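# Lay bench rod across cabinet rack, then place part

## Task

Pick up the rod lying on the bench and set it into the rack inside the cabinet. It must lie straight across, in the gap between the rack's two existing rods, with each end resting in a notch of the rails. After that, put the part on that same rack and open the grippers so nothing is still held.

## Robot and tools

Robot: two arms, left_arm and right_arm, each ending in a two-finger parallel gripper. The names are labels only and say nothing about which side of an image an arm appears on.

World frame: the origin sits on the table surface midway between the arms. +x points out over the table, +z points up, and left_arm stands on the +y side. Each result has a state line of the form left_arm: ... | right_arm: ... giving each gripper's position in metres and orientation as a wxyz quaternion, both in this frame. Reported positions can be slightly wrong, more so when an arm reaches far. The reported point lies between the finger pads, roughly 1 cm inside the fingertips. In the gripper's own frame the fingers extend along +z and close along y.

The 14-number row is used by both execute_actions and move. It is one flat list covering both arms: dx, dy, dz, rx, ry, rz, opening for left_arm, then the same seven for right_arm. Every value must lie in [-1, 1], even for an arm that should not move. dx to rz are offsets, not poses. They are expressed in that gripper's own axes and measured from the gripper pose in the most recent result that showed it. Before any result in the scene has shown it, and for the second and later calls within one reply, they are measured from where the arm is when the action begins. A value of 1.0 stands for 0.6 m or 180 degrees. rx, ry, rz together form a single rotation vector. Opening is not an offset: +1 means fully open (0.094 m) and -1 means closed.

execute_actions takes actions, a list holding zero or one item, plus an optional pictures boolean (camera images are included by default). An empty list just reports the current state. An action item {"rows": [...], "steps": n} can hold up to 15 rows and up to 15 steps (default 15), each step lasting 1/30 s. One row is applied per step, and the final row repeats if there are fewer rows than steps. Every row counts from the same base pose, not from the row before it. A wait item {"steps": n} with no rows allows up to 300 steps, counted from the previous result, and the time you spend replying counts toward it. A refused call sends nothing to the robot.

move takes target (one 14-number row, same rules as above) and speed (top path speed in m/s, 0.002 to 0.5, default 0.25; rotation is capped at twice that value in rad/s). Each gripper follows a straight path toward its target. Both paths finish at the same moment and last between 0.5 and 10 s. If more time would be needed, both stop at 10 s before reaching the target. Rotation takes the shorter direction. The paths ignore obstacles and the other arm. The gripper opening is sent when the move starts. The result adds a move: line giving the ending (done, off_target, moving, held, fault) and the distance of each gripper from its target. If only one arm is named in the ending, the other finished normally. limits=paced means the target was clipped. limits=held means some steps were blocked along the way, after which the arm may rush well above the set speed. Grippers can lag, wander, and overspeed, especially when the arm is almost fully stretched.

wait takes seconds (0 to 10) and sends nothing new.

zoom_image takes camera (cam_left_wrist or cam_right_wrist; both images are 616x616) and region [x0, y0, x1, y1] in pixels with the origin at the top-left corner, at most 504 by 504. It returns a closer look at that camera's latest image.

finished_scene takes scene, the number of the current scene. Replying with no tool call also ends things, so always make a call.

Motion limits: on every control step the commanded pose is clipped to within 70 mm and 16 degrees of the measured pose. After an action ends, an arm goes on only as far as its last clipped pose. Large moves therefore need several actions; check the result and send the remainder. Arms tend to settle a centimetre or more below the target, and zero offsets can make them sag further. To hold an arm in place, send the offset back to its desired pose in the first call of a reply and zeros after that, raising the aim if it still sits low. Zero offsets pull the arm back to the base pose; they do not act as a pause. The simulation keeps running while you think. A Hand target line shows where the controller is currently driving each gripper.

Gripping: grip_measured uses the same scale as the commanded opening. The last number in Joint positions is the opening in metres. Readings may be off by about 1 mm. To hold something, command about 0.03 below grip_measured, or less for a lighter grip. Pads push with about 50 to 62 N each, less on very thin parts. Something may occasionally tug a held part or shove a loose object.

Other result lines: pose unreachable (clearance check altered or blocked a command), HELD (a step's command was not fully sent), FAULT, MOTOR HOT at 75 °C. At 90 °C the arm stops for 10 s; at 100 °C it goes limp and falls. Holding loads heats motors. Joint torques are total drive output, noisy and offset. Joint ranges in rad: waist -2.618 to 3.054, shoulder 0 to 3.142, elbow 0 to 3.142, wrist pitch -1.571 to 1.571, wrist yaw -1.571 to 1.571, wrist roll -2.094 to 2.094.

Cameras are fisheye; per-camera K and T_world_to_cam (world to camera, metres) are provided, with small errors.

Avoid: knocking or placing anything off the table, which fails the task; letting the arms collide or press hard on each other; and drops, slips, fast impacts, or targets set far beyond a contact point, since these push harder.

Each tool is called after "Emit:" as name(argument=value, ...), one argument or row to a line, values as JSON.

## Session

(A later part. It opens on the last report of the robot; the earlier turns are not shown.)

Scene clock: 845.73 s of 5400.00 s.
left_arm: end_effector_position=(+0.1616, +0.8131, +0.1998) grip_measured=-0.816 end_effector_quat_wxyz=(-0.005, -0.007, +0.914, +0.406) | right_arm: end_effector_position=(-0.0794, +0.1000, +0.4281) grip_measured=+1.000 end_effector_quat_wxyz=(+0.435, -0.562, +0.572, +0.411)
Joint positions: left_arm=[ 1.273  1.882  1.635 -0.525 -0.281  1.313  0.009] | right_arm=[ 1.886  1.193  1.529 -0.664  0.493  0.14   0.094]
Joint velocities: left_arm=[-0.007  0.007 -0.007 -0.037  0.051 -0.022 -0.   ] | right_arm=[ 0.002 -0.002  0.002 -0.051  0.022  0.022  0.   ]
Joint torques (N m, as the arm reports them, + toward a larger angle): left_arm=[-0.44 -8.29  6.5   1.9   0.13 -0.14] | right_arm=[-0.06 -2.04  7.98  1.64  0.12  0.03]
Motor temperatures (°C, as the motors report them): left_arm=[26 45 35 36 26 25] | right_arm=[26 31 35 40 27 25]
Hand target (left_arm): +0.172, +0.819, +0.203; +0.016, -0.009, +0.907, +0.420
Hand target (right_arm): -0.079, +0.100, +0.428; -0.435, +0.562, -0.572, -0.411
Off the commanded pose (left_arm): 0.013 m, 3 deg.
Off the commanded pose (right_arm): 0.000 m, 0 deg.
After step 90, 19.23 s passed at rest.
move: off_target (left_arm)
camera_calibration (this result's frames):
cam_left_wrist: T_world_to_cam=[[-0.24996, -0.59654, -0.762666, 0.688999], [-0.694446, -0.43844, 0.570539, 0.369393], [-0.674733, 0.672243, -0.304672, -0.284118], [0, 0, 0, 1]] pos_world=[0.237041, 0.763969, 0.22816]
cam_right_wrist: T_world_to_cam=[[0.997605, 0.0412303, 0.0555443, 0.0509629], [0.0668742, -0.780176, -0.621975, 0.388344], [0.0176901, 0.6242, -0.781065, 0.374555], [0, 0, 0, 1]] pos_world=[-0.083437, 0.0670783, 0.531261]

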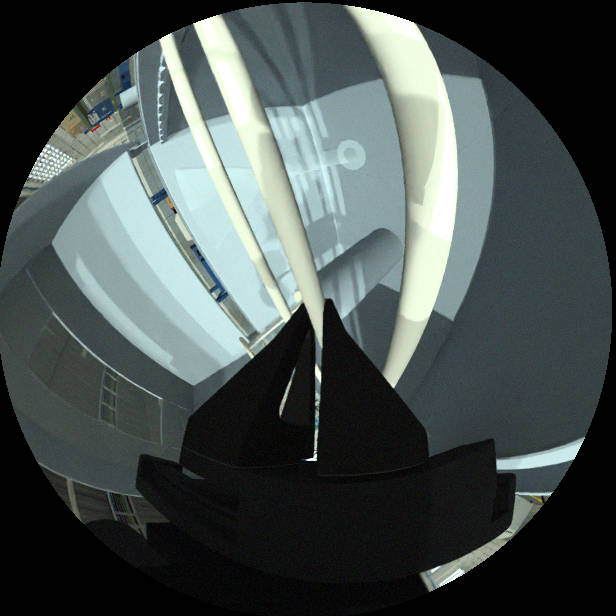

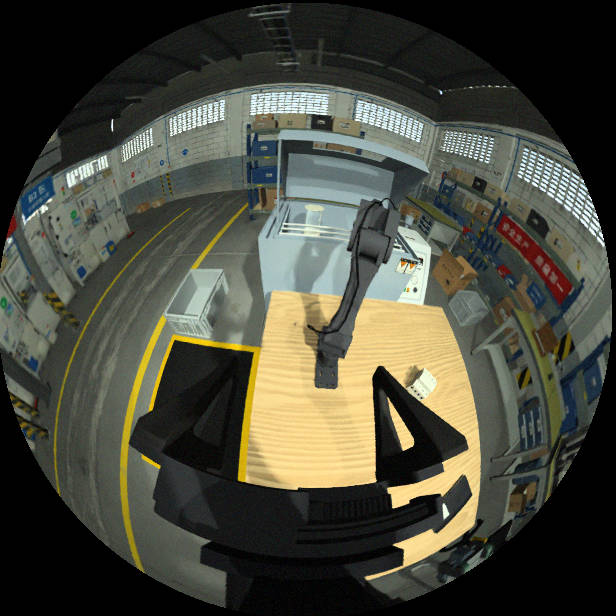

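Emit:
move(
  target=[0,0.008,-0.008,0,0,0,-0.4,0,0,0,0,0,0,1],
  speed=0.01,
)

Emit:
move(
  target=[-0.1,0.02,-0.13,0,0,0,-0.4,0,0,0,0,0,0,1],
  speed=0.05,
)

Scene clock: 852.33 s of 5400.00 s.
left_arm: end_effector_position=(+0.1611, +0.8120, +0.1986) grip_measured=-0.402 end_effector_quat_wxyz=(-0.007, -0.006, +0.915, +0.403) | right_arm: end_effector_position=(-0.0794, +0.1000, +0.4281) grip_measured=+1.000 end_effector_quat_wxyz=(+0.435, -0.562, +0.572, +0.411)
Joint positions: left_arm=[ 1.273  1.882  1.635 -0.532 -0.281  1.313  0.028] | right_arm=[ 1.886  1.193  1.529 -0.664  0.493  0.14   0.094]
Joint velocities: left_arm=[-0.007 -0.007  0.002  0.037  0.037 -0.022 -0.001] | right_arm=[ 0.002  0.017 -0.002  0.095 -0.051 -0.007  0.   ]
Joint torques (N m, as the arm reports them, + toward a larger angle): left_arm=[-0.12 -8.99  8.59  1.35 -0.16  0.  ] | right_arm=[-0.05 -2.05  7.64  1.61  0.07  0.01]
Motor temperatures (°C, as the motors report them): left_arm=[26 45 35 36 26 25] | right_arm=[26 31 35 40 27 25]
Hand target (left_arm): +0.162, +0.813, +0.207; -0.005, -0.007, +0.914, +0.406
Hand target (right_arm): -0.079, +0.100, +0.428; -0.435, +0.562, -0.572, -0.411
Off the commanded pose (left_arm): 0.008 m, 0 deg.
Off the commanded pose (right_arm): 0.000 m, 0 deg.
After step 90, 2.70 s passed at rest.
move: done
camera_calibration (this result's frames):
cam_left_wrist: T_world_to_cam=[[-0.251937, -0.601691, -0.757955, 0.690818], [-0.692714, -0.434799, 0.57541, 0.36505], [-0.675777, 0.670013, -0.307258, -0.281576], [0, 0, 0, 1]] pos_world=[0.236635, 0.763042, 0.227039]
cam_right_wrist: T_world_to_cam=[[0.997605, 0.0412303, 0.0555443, 0.0509629], [0.0668742, -0.780176, -0.621975, 0.388344], [0.0176901, 0.6242, -0.781065, 0.374555], [0, 0, 0, 1]] pos_world=[-0.083437, 0.0670783, 0.531261]

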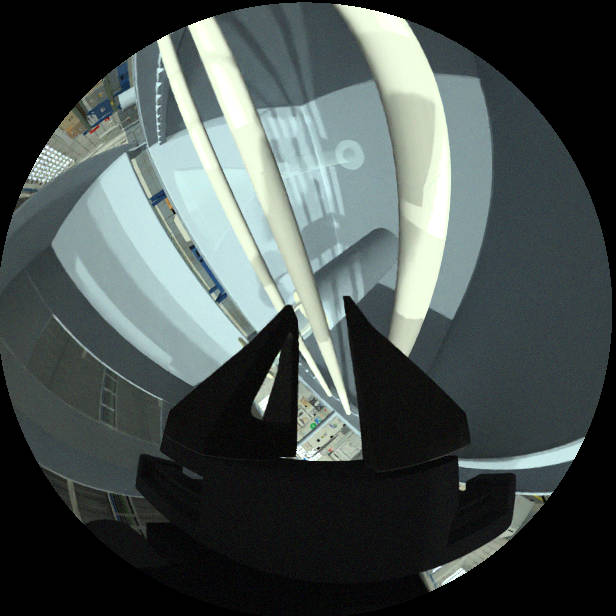

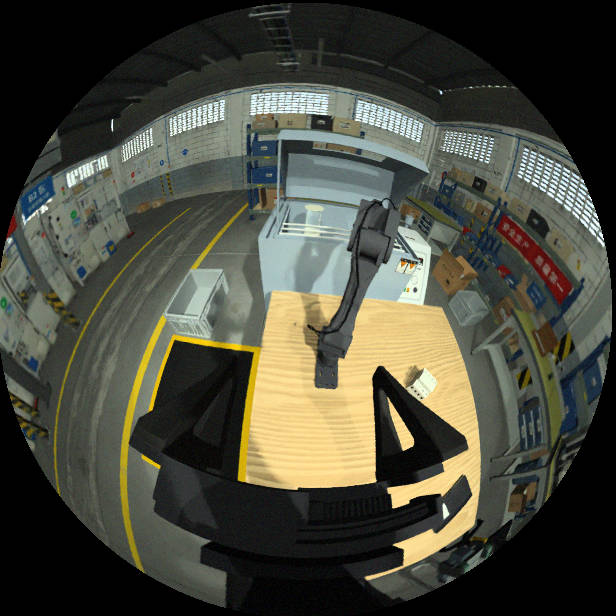

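Scene clock: 854.83 s of 5400.00 s.
left_arm: end_effector_position=(+0.2227, +0.7672, +0.2359) grip_measured=-0.402 end_effector_quat_wxyz=(-0.015, +0.001, +0.922, +0.386) | right_arm: end_effector_position=(-0.0794, +0.1000, +0.4281) grip_measured=+1.000 end_effector_quat_wxyz=(+0.435, -0.562, +0.572, +0.411)
Joint positions: left_arm=[ 1.086  1.882  1.82  -0.807 -0.405  1.175  0.028] | right_arm=[ 1.886  1.193  1.529 -0.664  0.493  0.14   0.094]
Joint velocities: left_arm=[ 0.007 -0.022  0.007  0.007  0.051 -0.022  0.001] | right_arm=[ 0.007 -0.012 -0.007  0.051 -0.022 -0.037  0.   ]
Joint torques (N m, as the arm reports them, + toward a larger angle): left_arm=[ -0.65 -10.52   8.69   1.25  -0.32  -0.12] | right_arm=[-0.05 -2.17  7.89  1.64  0.1   0.04]
Motor temperatures (°C, as the motors report them): left_arm=[26 46 35 36 26 25] | right_arm=[26 31 35 41 27 25]
Hand target (left_arm): +0.223, +0.763, +0.258; -0.006, -0.007, +0.916, +0.402
Hand target (right_arm): -0.079, +0.100, +0.428; -0.435, +0.562, -0.572, -0.411
Off the commanded pose (left_arm): 0.024 m, 2 deg.
Off the commanded pose (right_arm): 0.000 m, 0 deg.
move: off_target (left_arm)
camera_calibration (this result's frames):
cam_left_wrist: T_world_to_cam=[[-0.271657, -0.627757, -0.729468, 0.725275], [-0.683695, -0.407568, 0.605351, 0.336793], [-0.677321, 0.663182, -0.318475, -0.190231], [0, 0, 0, 1]] pos_world=[0.298443, 0.71872, 0.264604]
cam_right_wrist: T_world_to_cam=[[0.997605, 0.0412303, 0.0555443, 0.0509629], [0.0668742, -0.780176, -0.621975, 0.388344], [0.0176901, 0.6242, -0.781065, 0.374555], [0, 0, 0, 1]] pos_world=[-0.083437, 0.0670783, 0.531261]

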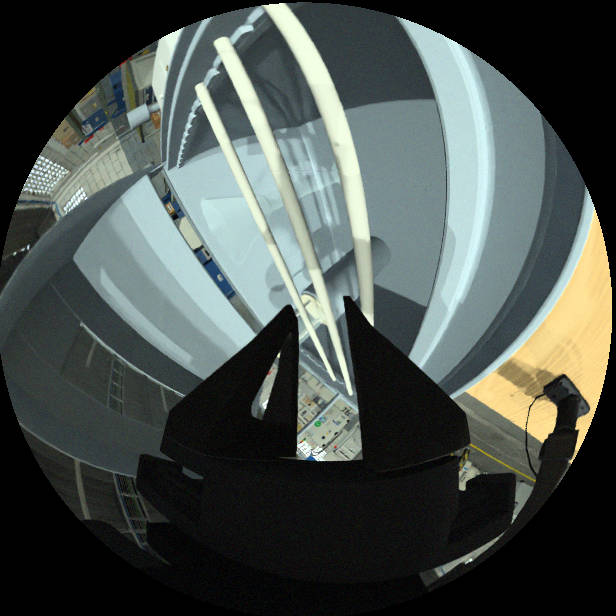

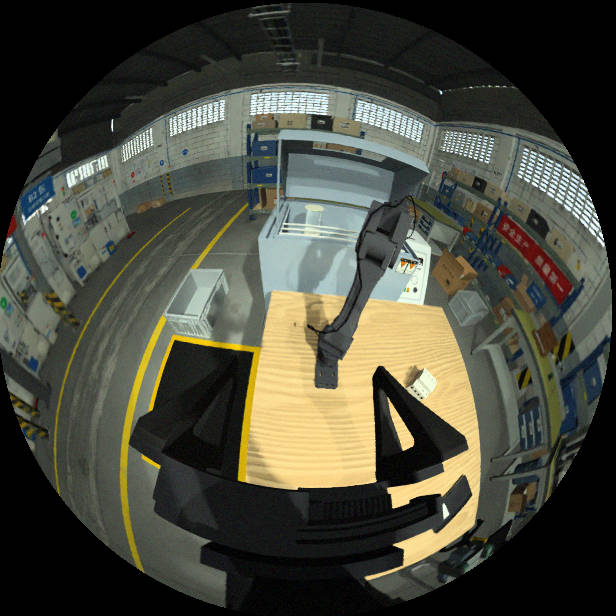

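Emit:
zoom_image(
  camera="cam_left_wrist",
  region=[170, 0, 310, 120],
)

Emit:
zoom_image(
  camera="cam_left_wrist",
  region=[290, 330, 370, 410],
)

Region (170, 0, 310, 120) of cam_left_wrist's 616x616 image, scaled by 3.600, with more detail than that image has; it fills the top 432 rows of this view, and the rest is white.

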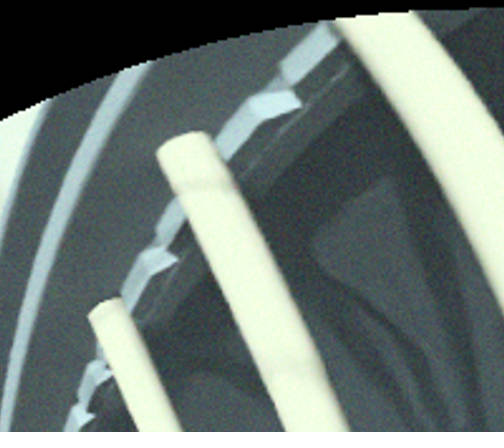

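Region (290, 330, 370, 410) of cam_left_wrist's 616x616 image, scaled by 6.300, with more detail than that image has.

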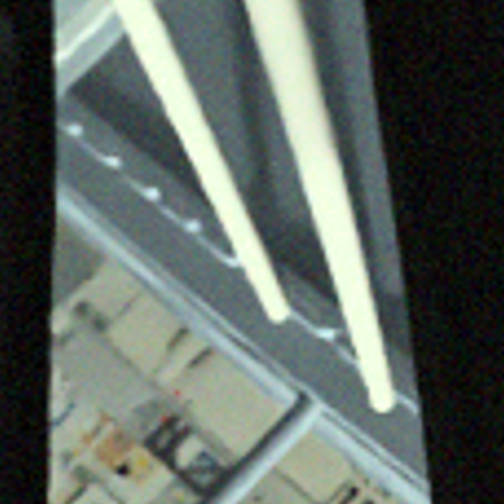

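Emit:
move(
  target=[0.005,0.0225,-0.179,0,0,0,1,0,0,-0.4,0,0,0,1],
  speed=0.15,
)

Emit:
move(
  target=[-0.13,-0.69,-0.49,0.2392,-0.2464,-0.0998,1,0,0,0,0,0,0,1],
  speed=0.25,
)

Scene clock: 901.70 s of 5400.00 s.
left_arm: end_effector_position=(+0.2251, +0.7056, +0.3021) grip_measured=+1.000 end_effector_quat_wxyz=(-0.024, +0.008, +0.929, +0.370) | right_arm: end_effector_position=(-0.0839, -0.1345, +0.4984) grip_measured=+1.000 end_effector_quat_wxyz=(+0.465, -0.532, +0.536, +0.462)
Joint positions: left_arm=[ 0.989  1.811  2.035 -1.167 -0.461  1.095  0.094] | right_arm=[ 0.438  0.697  2.019 -1.565 -0.948 -0.197  0.094]
Joint velocities: left_arm=[ 0.007 -0.022  0.007  0.022  0.051 -0.022  0.   ] | right_arm=[ 0.012  0.012 -0.017 -0.051  0.037 -0.081  0.   ]
Joint torques (N m, as the arm reports them, + toward a larger angle): left_arm=[-0.78 -9.1   7.91  1.19 -0.36 -0.13] | right_arm=[-0.82  6.91  1.5   1.29 -0.24 -0.1 ]
Motor temperatures (°C, as the motors report them): left_arm=[26 48 36 33 26 25] | right_arm=[26 31 34 41 27 25]
Hand target (left_arm): +0.224, +0.699, +0.320; -0.014, +0.001, +0.923, +0.385
Hand target (right_arm): -0.082, -0.132, +0.496; -0.457, +0.532, -0.542, -0.462
Off the commanded pose (left_arm): 0.020 m, 2 deg.
Off the commanded pose (right_arm): 0.006 m, 9 deg.
joint sent to its limit (right arm) — the command would take joint 4 (wrist pitch) past its lower limit, so that joint was sent only as far as its limit.
After step 90, 39.43 s passed at rest.
move: off_target (left_arm, right_arm); limits=paced
camera_calibration (this result's frames):
cam_left_wrist: T_world_to_cam=[[-0.29049, -0.650328, -0.701918, 0.747456], [-0.672192, -0.383378, 0.633387, 0.245191], [-0.681009, 0.655817, -0.325778, -0.118436], [0, 0, 0, 1]] pos_world=[0.301288, 0.657765, 0.330769]
cam_right_wrist: T_world_to_cam=[[0.997187, 0.0592254, 0.0459296, 0.0684409], [0.0739559, -0.678196, -0.73115, 0.318036], [-0.0121534, 0.73249, -0.680669, 0.53792], [0, 0, 0, 1]] pos_world=[-0.0852315, -0.182384, 0.595534]

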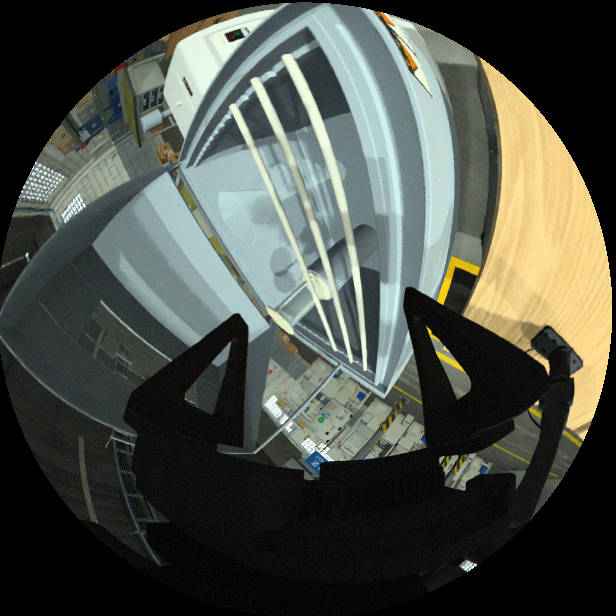

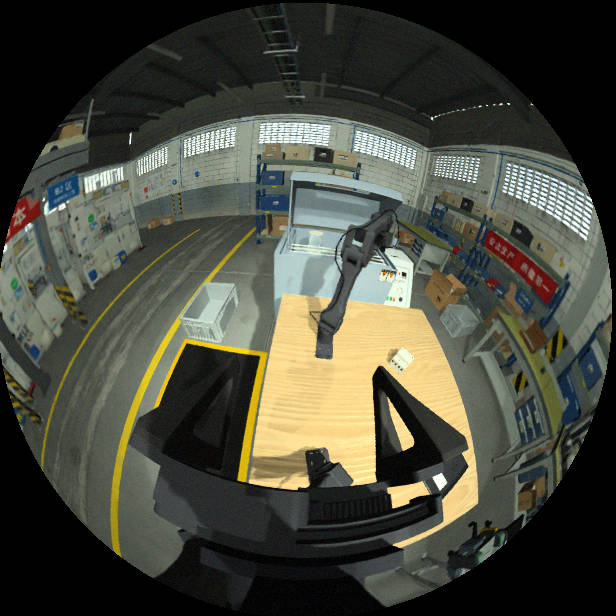

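Scene clock: 904.70 s of 5400.00 s.
left_arm: end_effector_position=(+0.2927, +0.2052, +0.2220) grip_measured=+1.000 end_effector_quat_wxyz=(+0.349, -0.005, +0.937, -0.028) | right_arm: end_effector_position=(-0.0839, -0.1345, +0.4986) grip_measured=+1.000 end_effector_quat_wxyz=(+0.466, -0.532, +0.536, +0.462)
Joint positions: left_arm=[-0.469  1.058  1.071 -0.922 -0.294 -0.442  0.094] | right_arm=[ 0.438  0.697  2.019 -1.563 -0.948 -0.197  0.094]
Joint velocities: left_arm=[ 0.002  0.002 -0.002  0.037  0.022  0.007  0.   ] | right_arm=[ 0.012 -0.007  0.007  0.037  0.022  0.007  0.   ]
Joint torques (N m, as the arm reports them, + toward a larger angle): left_arm=[-0.82 -1.94  5.53  1.59 -0.32 -0.06] | right_arm=[-0.06  6.3   1.67  1.43 -0.08  0.  ]
Motor temperatures (°C, as the motors report them): left_arm=[26 47 36 33 26 25] | right_arm=[26 31 34 41 27 25]
Hand target (left_arm): +0.295, +0.203, +0.225; +0.361, -0.009, +0.932, -0.031
Hand target (right_arm): -0.084, -0.135, +0.498; -0.465, +0.532, -0.536, -0.462
Off the commanded pose (left_arm): 0.010 m, 3 deg.
Off the commanded pose (right_arm): 0.000 m, 0 deg.
move: off_target (left_arm)
camera_calibration (this result's frames):
cam_left_wrist: T_world_to_cam=[[-0.156851, -0.97316, -0.168397, 0.294081], [-0.987112, 0.148996, 0.0583907, 0.260014], [-0.0317329, 0.175386, -0.983988, 0.28436], [0, 0, 0, 1]] pos_world=[0.311814, 0.197574, 0.314147]
cam_right_wrist: T_world_to_cam=[[0.997129, 0.0591852, 0.0472354, 0.0677128], [0.0748762, -0.677565, -0.731641, 0.318652], [-0.0112973, 0.733078, -0.680051, 0.537913], [0, 0, 0, 1]] pos_world=[-0.0853009, -0.182432, 0.595749]

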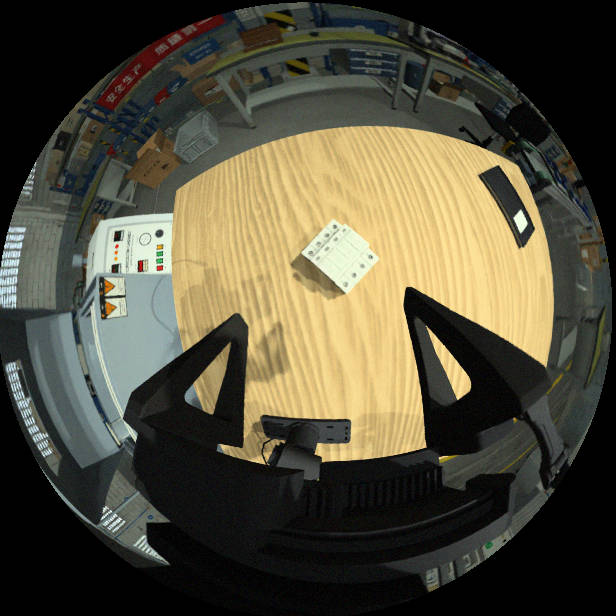

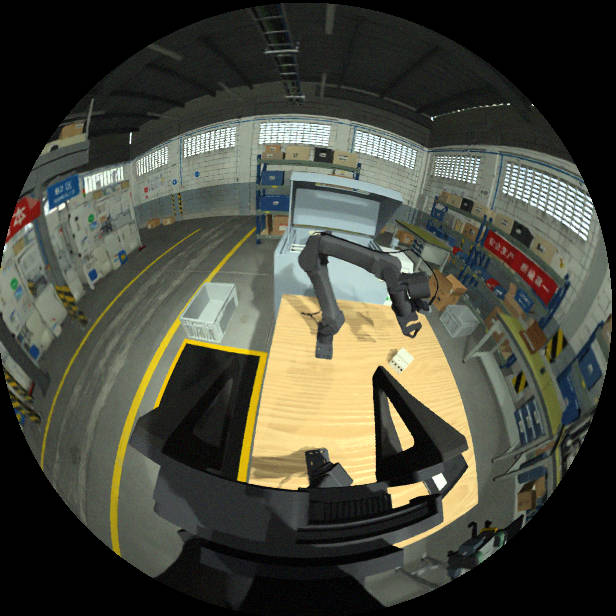

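Emit:
zoom_image(
  camera="cam_left_wrist",
  region=[280, 200, 400, 310],
)

Region (280, 200, 400, 310) of cam_left_wrist's 616x616 image, scaled by 4.200, with more detail than that image has; it fills the top 462 rows of this view, and the rest is white.

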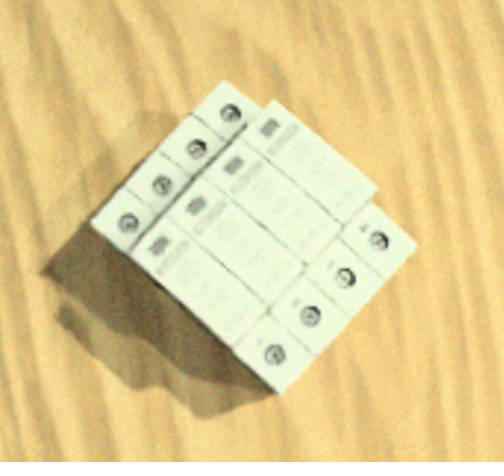

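Emit:
move(
  target=[0.007,-0.035,0.233,-0.1567,-0.0280,-0.1432,1,0,0,0,0,0,0,1],
  speed=0.12,
)

Scene clock: 950.87 s of 5400.00 s.
left_arm: end_effector_position=(+0.3792, +0.1829, +0.1045) grip_measured=+1.000 end_effector_quat_wxyz=(+0.353, -0.299, +0.879, +0.120) | right_arm: end_effector_position=(-0.0838, -0.1345, +0.4989) grip_measured=+1.000 end_effector_quat_wxyz=(+0.466, -0.532, +0.535, +0.462)
Joint positions: left_arm=[-0.586  1.751  1.202 -0.776 -0.731 -1.211  0.094] | right_arm=[ 0.438  0.697  2.019 -1.562 -0.948 -0.197  0.094]
Joint velocities: left_arm=[-0.017 -0.012 -0.007 -0.066 -0.081 -0.081  0.   ] | right_arm=[-0.002  0.002  0.012  0.066  0.037 -0.007  0.   ]
Joint torques (N m, as the arm reports them, + toward a larger angle): left_arm=[-0.82 -6.53  7.76  0.68 -0.68 -0.1 ] | right_arm=[ 0.08  6.22  1.71  1.42 -0.13  0.03]
Motor temperatures (°C, as the motors report them): left_arm=[26 40 34 34 26 25] | right_arm=[26 33 32 41 27 25]
Hand target (left_arm): +0.382, +0.180, +0.113; +0.363, -0.300, +0.874, +0.122
Hand target (right_arm): -0.084, -0.135, +0.499; -0.466, +0.532, -0.536, -0.462
Off the commanded pose (left_arm): 0.012 m, 1 deg.
Off the commanded pose (right_arm): 0.000 m, 0 deg.
After step 90, 39.87 s passed at rest.
move: off_target (left_arm)
camera_calibration (this result's frames):
cam_left_wrist: T_world_to_cam=[[0.479712, -0.846567, -0.230655, 0.00816637], [-0.867914, -0.496426, 0.0169478, 0.432764], [-0.128851, 0.192059, -0.972888, 0.208002], [0, 0, 0, 1]] pos_world=[0.398486, 0.1818, 0.196912]
cam_right_wrist: T_world_to_cam=[[0.997069, 0.0591439, 0.0485411, 0.0669842], [0.0757971, -0.676933, -0.732131, 0.319268], [-0.010442, 0.733664, -0.679432, 0.537904], [0, 0, 0, 1]] pos_world=[-0.0853706, -0.18248, 0.595964]

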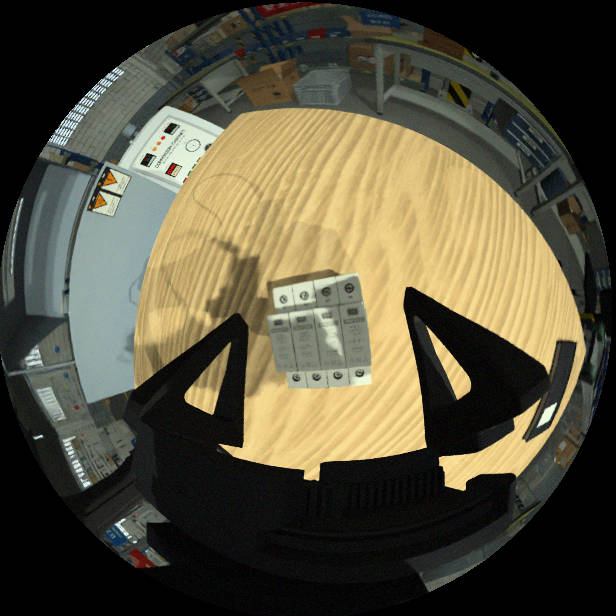

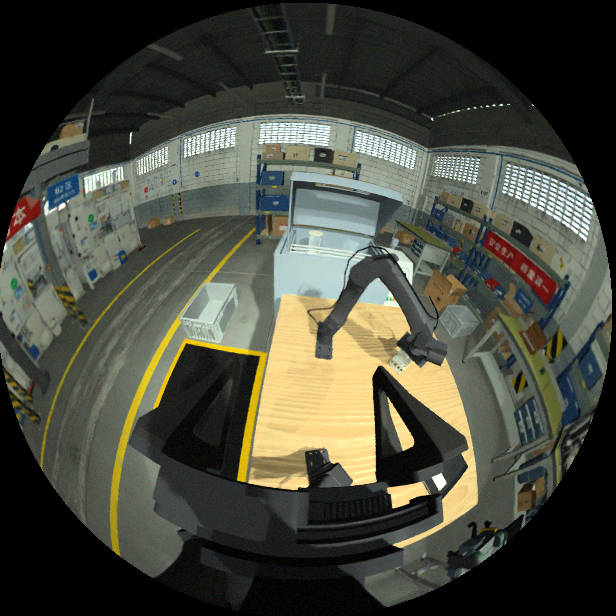

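Emit:
move(
  target=[0,0.014,0,0,0,0,1,0,0,0,0,0,0,1],
  speed=0.03,
)

Emit:
move(
  target=[0.068,0.0,0.071,0,0,0,1,0,0,0,0,0,0,1],
  speed=0.04,
)

Scene clock: 970.63 s of 5400.00 s.
left_arm: end_effector_position=(+0.3721, +0.1865, +0.0952) grip_measured=+1.000 end_effector_quat_wxyz=(+0.341, -0.293, +0.884, +0.129) | right_arm: end_effector_position=(-0.0838, -0.1344, +0.4991) grip_measured=+1.000 end_effector_quat_wxyz=(+0.467, -0.532, +0.535, +0.462)
Joint positions: left_arm=[-0.586  1.751  1.173 -0.777 -0.72  -1.209  0.094] | right_arm=[ 0.438  0.697  2.019 -1.56  -0.948 -0.197  0.094]
Joint velocities: left_arm=[-0.017  0.002 -0.017  0.081  0.037 -0.051  0.   ] | right_arm=[-0.002 -0.012 -0.007 -0.051  0.037 -0.007  0.   ]
Joint torques (N m, as the arm reports them, + toward a larger angle): left_arm=[ 0.43 -8.85  4.78  0.88 -0.53  0.07] | right_arm=[-0.04  6.36  1.8   1.43 -0.1   0.06]
Motor temperatures (°C, as the motors report them): left_arm=[26 42 35 32 26 25] | right_arm=[26 33 31 41 27 25]
Hand target (left_arm): +0.374, +0.190, +0.105; +0.352, -0.299, +0.879, +0.121
Hand target (right_arm): -0.084, -0.134, +0.499; -0.466, +0.532, -0.535, -0.462
Off the commanded pose (left_arm): 0.010 m, 2 deg.
Off the commanded pose (right_arm): 0.000 m, 0 deg.
After step 90, 16.03 s passed at rest.
move: done
camera_calibration (this result's frames):
cam_left_wrist: T_world_to_cam=[[0.469764, -0.84556, -0.253673, 0.0181882], [-0.868672, -0.493943, 0.0377952, 0.426439], [-0.157258, 0.202604, -0.966551, 0.205351], [0, 0, 0, 1]] pos_world=[0.394185, 0.184411, 0.186978]
cam_right_wrist: T_world_to_cam=[[0.997022, 0.0591121, 0.0495203, 0.0664373], [0.0764882, -0.676459, -0.732497, 0.31973], [-0.00980101, 0.734104, -0.678966, 0.537897], [0, 0, 0, 1]] pos_world=[-0.0854231, -0.182516, 0.596125]

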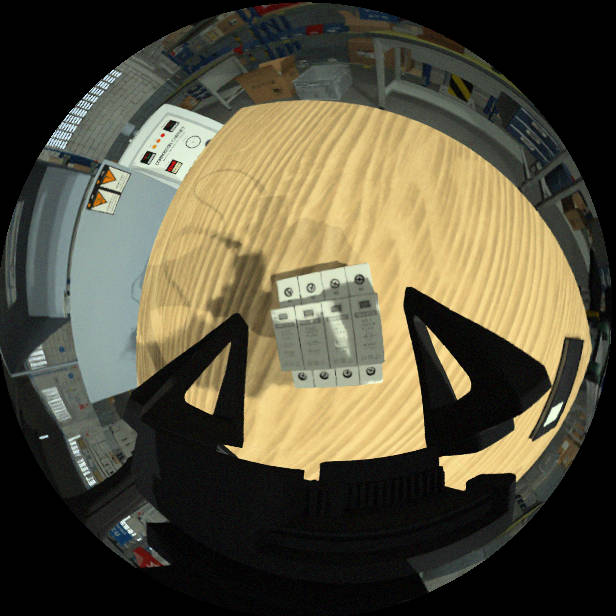

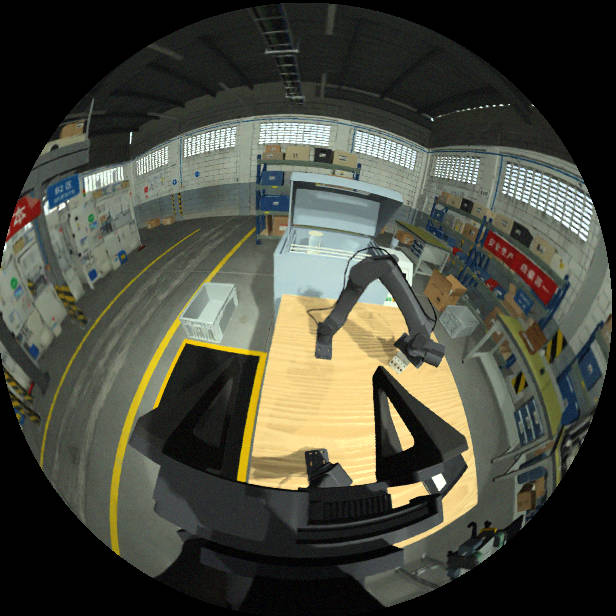

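Scene clock: 972.53 s of 5400.00 s.
left_arm: end_effector_position=(+0.3690, +0.1872, +0.0379) grip_measured=+1.000 end_effector_quat_wxyz=(+0.336, -0.292, +0.886, +0.128) | right_arm: end_effector_position=(-0.0837, -0.1344, +0.4993) grip_measured=+1.000 end_effector_quat_wxyz=(+0.467, -0.532, +0.534, +0.462)
Joint positions: left_arm=[-0.586  1.84   1.038 -0.56  -0.71  -1.209  0.094] | right_arm=[ 0.438  0.697  2.019 -1.559 -0.948 -0.197  0.094]
Joint velocities: left_arm=[ 0.002  0.007 -0.017  0.037 -0.037  0.051  0.   ] | right_arm=[-0.012 -0.007  0.002  0.066  0.037 -0.007  0.   ]
Joint torques (N m, as the arm reports them, + toward a larger angle): left_arm=[ 0.06 -6.64  4.1   0.94 -0.52  0.02] | right_arm=[-0.02  6.38  1.7   1.43 -0.11  0.02]
Motor temperatures (°C, as the motors report them): left_arm=[26 42 35 32 26 25] | right_arm=[26 33 31 41 27 25]
Hand target (left_arm): +0.371, +0.188, +0.036; +0.341, -0.293, +0.884, +0.129
Hand target (right_arm): -0.084, -0.134, +0.499; -0.467, +0.532, -0.535, -0.462
Off the commanded pose (left_arm): 0.002 m, 1 deg.
Off the commanded pose (right_arm): 0.000 m, 0 deg.
move: done
camera_calibration (this result's frames):
cam_left_wrist: T_world_to_cam=[[0.465184, -0.847505, -0.255616, 0.007792], [-0.869224, -0.491959, 0.0492502, 0.425656], [-0.167492, 0.199277, -0.965523, 0.153741], [0, 0, 0, 1]] pos_world=[0.392116, 0.185372, 0.129469]
cam_right_wrist: T_world_to_cam=[[0.996959, 0.0590688, 0.0508258, 0.0657077], [0.0774102, -0.675827, -0.732984, 0.320344], [-0.00894706, 0.73469, -0.678344, 0.537887], [0, 0, 0, 1]] pos_world=[-0.0854933, -0.182564, 0.59634]

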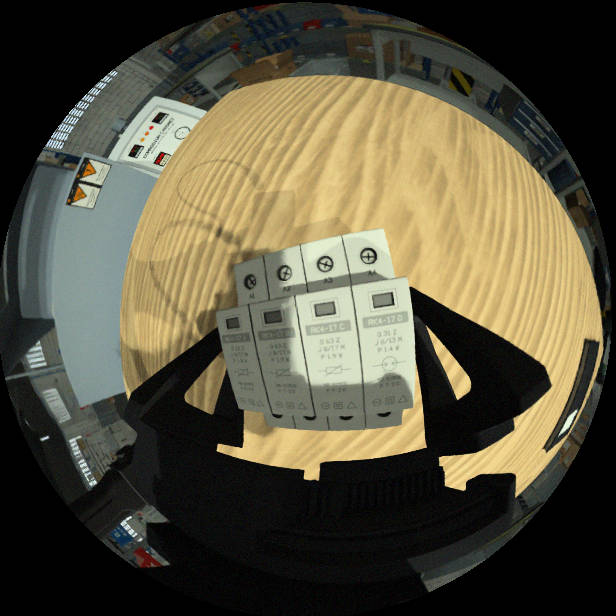

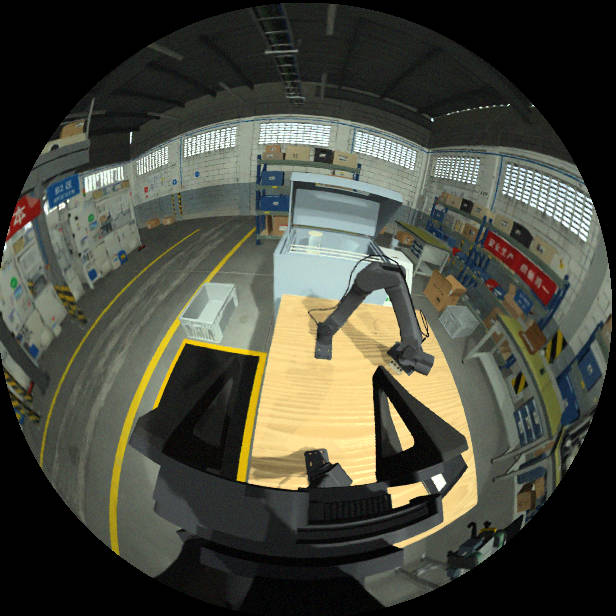

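Emit:
execute_actions(
  actions=[],
)

Scene clock: 996.90 s of 5400.00 s.
left_arm: end_effector_position=(+0.3694, +0.1869, +0.0380) grip_measured=+1.000 end_effector_quat_wxyz=(+0.336, -0.293, +0.886, +0.128) | right_arm: end_effector_position=(-0.0837, -0.1344, +0.4993) grip_measured=+1.000 end_effector_quat_wxyz=(+0.467, -0.532, +0.534, +0.462)
Joint positions: left_arm=[-0.586  1.84   1.038 -0.558 -0.71  -1.209  0.094] | right_arm=[ 0.438  0.697  2.019 -1.559 -0.948 -0.197  0.094]
Joint velocities: left_arm=[-0.012  0.017 -0.017 -0.007 -0.051  0.11   0.   ] | right_arm=[ 0.002  0.007 -0.007  0.051 -0.022 -0.037  0.   ]
Joint torques (N m, as the arm reports them, + toward a larger angle): left_arm=[ 0.09 -6.64  4.13  0.93 -0.52  0.02] | right_arm=[ 0.06  6.42  1.75  1.44 -0.08  0.06]
Motor temperatures (°C, as the motors report them): left_arm=[26 42 33 31 26 25] | right_arm=[26 33 31 41 27 25]
Hand target (left_arm): +0.371, +0.188, +0.036; +0.341, -0.293, +0.884, +0.129
Hand target (right_arm): -0.084, -0.134, +0.499; -0.467, +0.532, -0.535, -0.462
Off the commanded pose (left_arm): 0.002 m, 1 deg.
Off the commanded pose (right_arm): 0.000 m, 0 deg.
Steps of this call (steps 1 to 90: nothing new was sent; then 21.37 s passed at rest). Readings (end_effector_position):
1: left_arm (+0.3691, +0.1871, +0.0380) | right_arm (-0.0837, -0.1344, +0.4993)
2: left_arm (+0.3692, +0.1871, +0.0380) | right_arm (-0.0837, -0.1344, +0.4993)
4: left_arm (+0.3693, +0.1870, +0.0380) | right_arm (-0.0837, -0.1344, +0.4993)
8: left_arm (+0.3694, +0.1869, +0.0380) | right_arm (-0.0837, -0.1344, +0.4993)
90: the state above
camera_calibration (this result's frames):
cam_left_wrist: T_world_to_cam=[[0.465571, -0.847799, -0.253931, 0.0073222], [-0.869298, -0.491903, 0.0484978, 0.425849], [-0.166026, 0.198162, -0.966006, 0.153602], [0, 0, 0, 1]] pos_world=[0.392283, 0.185246, 0.129587]
cam_right_wrist: T_world_to_cam=[[0.996959, 0.0590688, 0.0508258, 0.0657077], [0.0774102, -0.675827, -0.732984, 0.320344], [-0.00894706, 0.73469, -0.678344, 0.537887], [0, 0, 0, 1]] pos_world=[-0.0854933, -0.182564, 0.59634]

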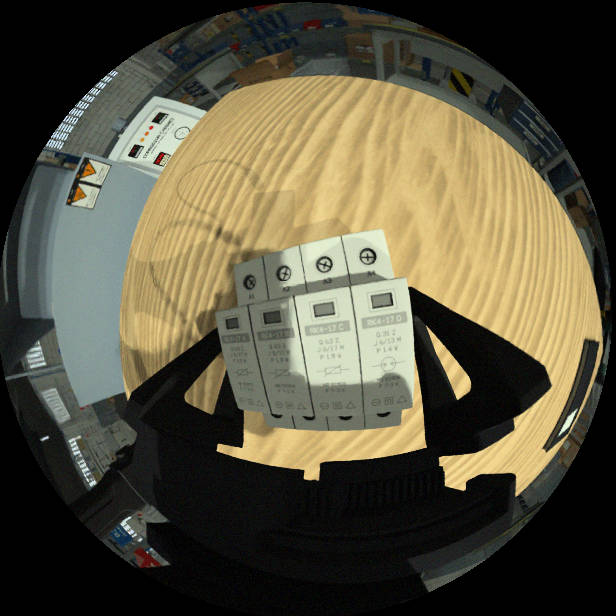

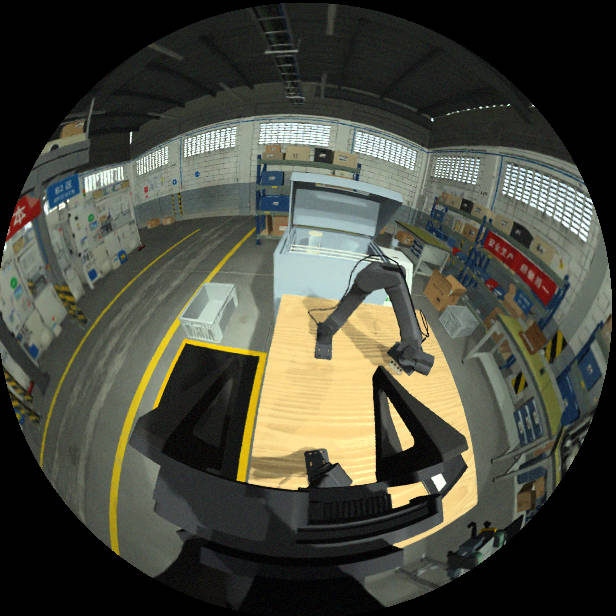

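Emit:
move(
  target=[0,0,0,0,0,0,0.45,0,0,0,0,0,0,1],
  speed=0.05,
)

Scene clock: 1003.47 s of 5400.00 s.
left_arm: end_effector_position=(+0.3692, +0.1863, +0.0375) grip_measured=+0.552 end_effector_quat_wxyz=(+0.335, -0.293, +0.887, +0.126) | right_arm: end_effector_position=(-0.0837, -0.1344, +0.4996) grip_measured=+1.000 end_effector_quat_wxyz=(+0.468, -0.532, +0.534, +0.462)
Joint positions: left_arm=[-0.586  1.84   1.038 -0.557 -0.706 -1.211  0.073] | right_arm=[ 0.438  0.697  2.019 -1.557 -0.948 -0.197  0.094]
Joint velocities: left_arm=[-0.012  0.002 -0.022  0.022  0.037 -0.051  0.   ] | right_arm=[-0.012 -0.002 -0.012 -0.051 -0.051 -0.139  0.   ]
Joint torques (N m, as the arm reports them, + toward a larger angle): left_arm=[-0.08 -6.97  4.82  0.77 -0.46  0.01] | right_arm=[ 0.03  6.38  1.58  1.42 -0.07 -0.01]
Motor temperatures (°C, as the motors report them): left_arm=[26 42 33 31 26 25] | right_arm=[26 33 31 41 27 25]
Hand target (left_arm): +0.369, +0.187, +0.038; +0.336, -0.293, +0.886, +0.128
Hand target (right_arm): -0.084, -0.134, +0.499; -0.467, +0.532, -0.534, -0.462
Off the commanded pose (left_arm): 0.001 m, 0 deg.
Off the commanded pose (right_arm): 0.000 m, 0 deg.
After step 90, 2.87 s passed at rest.
move: done
camera_calibration (this result's frames):
cam_left_wrist: T_world_to_cam=[[0.465068, -0.849017, -0.250763, 0.00701461], [-0.869272, -0.491573, 0.0521767, 0.425199], [-0.167567, 0.193716, -0.966641, 0.154656], [0, 0, 0, 1]] pos_world=[0.392267, 0.185013, 0.129071]
cam_right_wrist: T_world_to_cam=[[0.996894, 0.0590244, 0.0521312, 0.0649775], [0.0783328, -0.675194, -0.733469, 0.320958], [-0.0080939, 0.735275, -0.67772, 0.537875], [0, 0, 0, 1]] pos_world=[-0.0855637, -0.182612, 0.596555]

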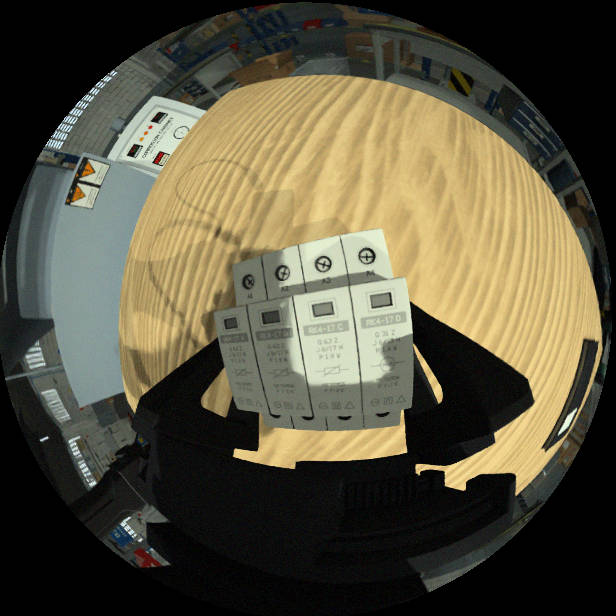

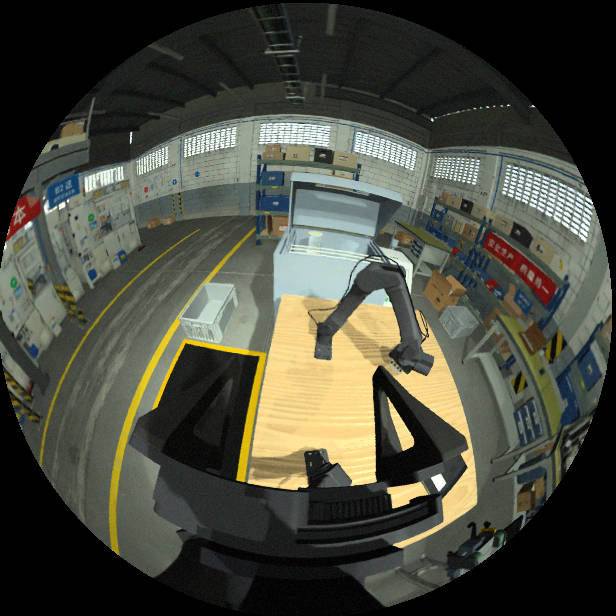

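Emit:
move(
  target=[-0.134,0.005,-0.149,0,0,0,0.47,0,0,0,0,0,0,1],
  speed=0.1,
)

Scene clock: 1026.43 s of 5400.00 s.
left_arm: end_effector_position=(+0.3599, +0.1844, +0.1272) grip_measured=+0.552 end_effector_quat_wxyz=(+0.295, -0.283, +0.902, +0.140) | right_arm: end_effector_position=(-0.0836, -0.1343, +0.4998) grip_measured=+1.000 end_effector_quat_wxyz=(+0.468, -0.532, +0.533, +0.462)
Joint positions: left_arm=[-0.586  1.736  1.329 -1.028 -0.654 -1.211  0.073] | right_arm=[ 0.438  0.697  2.019 -1.556 -0.948 -0.197  0.094]
Joint velocities: left_arm=[ 0.012  0.007  0.012 -0.037  0.022  0.007 -0.001] | right_arm=[-0.002 -0.012 -0.007 -0.007 -0.037  0.022  0.   ]
Joint torques (N m, as the arm reports them, + toward a larger angle): left_arm=[-0.58 -9.52  8.9   0.57 -0.97 -0.1 ] | right_arm=[ 0.21  6.27  1.68  1.47 -0.07  0.02]
Motor temperatures (°C, as the motors report them): left_arm=[26 43 34 30 27 25] | right_arm=[26 33 31 41 27 25]
Hand target (left_arm): +0.368, +0.184, +0.157; +0.335, -0.294, +0.887, +0.125
Hand target (right_arm): -0.084, -0.134, +0.500; -0.468, +0.532, -0.534, -0.462
Off the commanded pose (left_arm): 0.032 m, 5 deg.
Off the commanded pose (right_arm): 0.000 m, 0 deg.
After step 90, 18.13 s passed at rest.
move: off_target (left_arm)
camera_calibration (this result's frames):
cam_left_wrist: T_world_to_cam=[[0.432653, -0.851295, -0.29683, 0.0501346], [-0.865184, -0.484627, 0.128816, 0.399016], [-0.253512, 0.20108, -0.946202, 0.267169], [0, 0, 0, 1]] pos_world=[0.391262, 0.182331, 0.216278]
cam_right_wrist: T_world_to_cam=[[0.996845, 0.0589903, 0.0531102, 0.0644295], [0.0790252, -0.674719, -0.733832, 0.321418], [-0.00745455, 0.735714, -0.677252, 0.537865], [0, 0, 0, 1]] pos_world=[-0.0856168, -0.182649, 0.596715]

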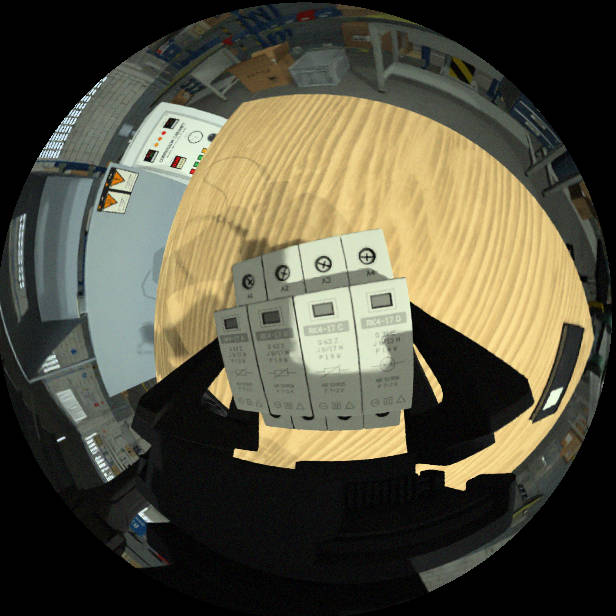

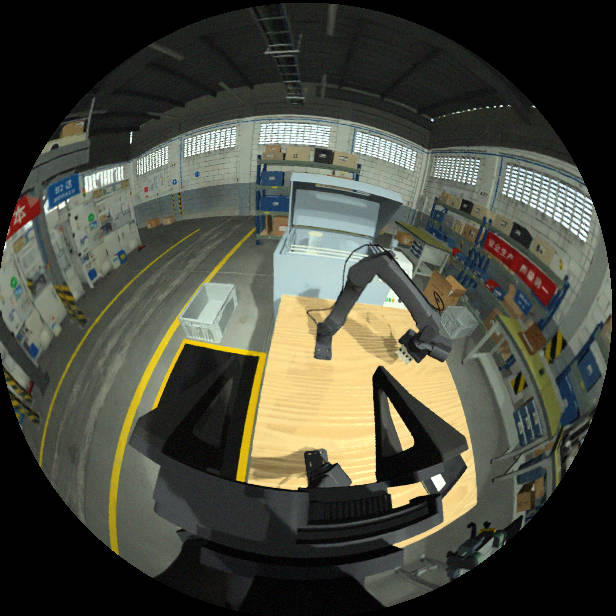

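Emit:
move(
  target=[-0.321,0.798,-0.2,-0.159,-0.026,-0.219,0.45,0,0,0,0,0,0,1],
  speed=0.15,
)

Scene clock: 1055.90 s of 5400.00 s.
left_arm: end_effector_position=(+0.1580, +0.5851, +0.3671) grip_measured=+0.552 end_effector_quat_wxyz=(-0.257, +0.621, -0.700, -0.241) | right_arm: end_effector_position=(-0.0836, -0.1343, +0.5000) grip_measured=+1.000 end_effector_quat_wxyz=(+0.469, -0.532, +0.533, +0.462)
Joint positions: left_arm=[ 0.982  1.439  1.977 -1.47  -0.359 -0.414  0.073] | right_arm=[ 0.438  0.697  2.019 -1.555 -0.948 -0.197  0.094]
Joint velocities: left_arm=[-0.002 -0.012 -0.007 -0.051 -0.081  0.037  0.001] | right_arm=[0.002 0.002 0.017 0.022 0.037 0.051 0.   ]
Joint torques (N m, as the arm reports them, + toward a larger angle): left_arm=[ 0.49 -4.12  8.45  1.74 -0.42  0.05] | right_arm=[ 0.02  6.31  1.71  1.42 -0.1   0.  ]
Motor temperatures (°C, as the motors report them): left_arm=[26 44 37 29 27 25] | right_arm=[26 33 30 41 27 25]
Hand target (left_arm): +0.156, +0.592, +0.394; +0.301, -0.619, +0.677, +0.261
Hand target (right_arm): -0.084, -0.134, +0.500; -0.468, +0.532, -0.533, -0.462
Off the commanded pose (left_arm): 0.021 m, 4 deg.
Off the commanded pose (right_arm): 0.000 m, 0 deg.
After step 90, 22.30 s passed at rest.
move: off_target (left_arm)
camera_calibration (this result's frames):
cam_left_wrist: T_world_to_cam=[[0.93737, -0.25136, -0.241154, 0.0986593], [-0.243697, -0.967893, 0.0616034, 0.596867], [-0.248896, 0.00102327, -0.96853, 0.486894], [0, 0, 0, 1]] pos_world=[0.17416, 0.602004, 0.458594]
cam_right_wrist: T_world_to_cam=[[0.996777, 0.0589439, 0.0544153, 0.0636983], [0.0799488, -0.674085, -0.734314, 0.322031], [-0.00660276, 0.736298, -0.676625, 0.537852], [0, 0, 0, 1]] pos_world=[-0.0856877, -0.182697, 0.59693]

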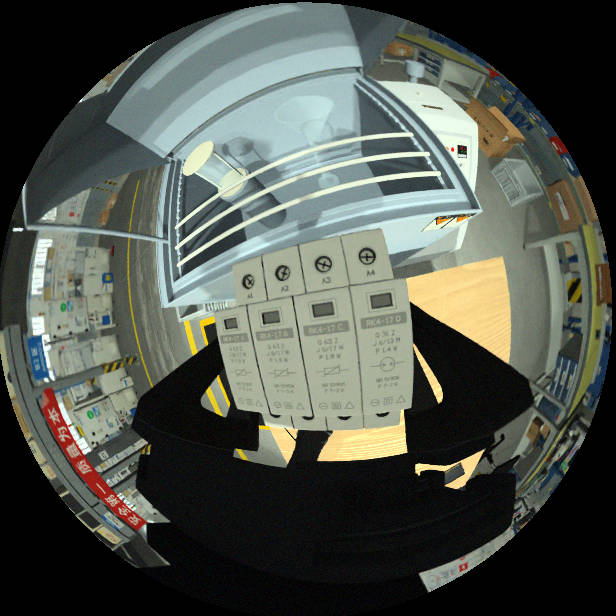

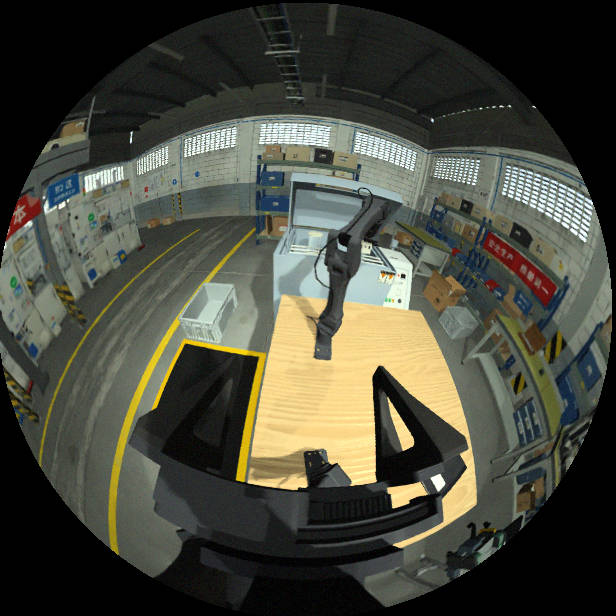

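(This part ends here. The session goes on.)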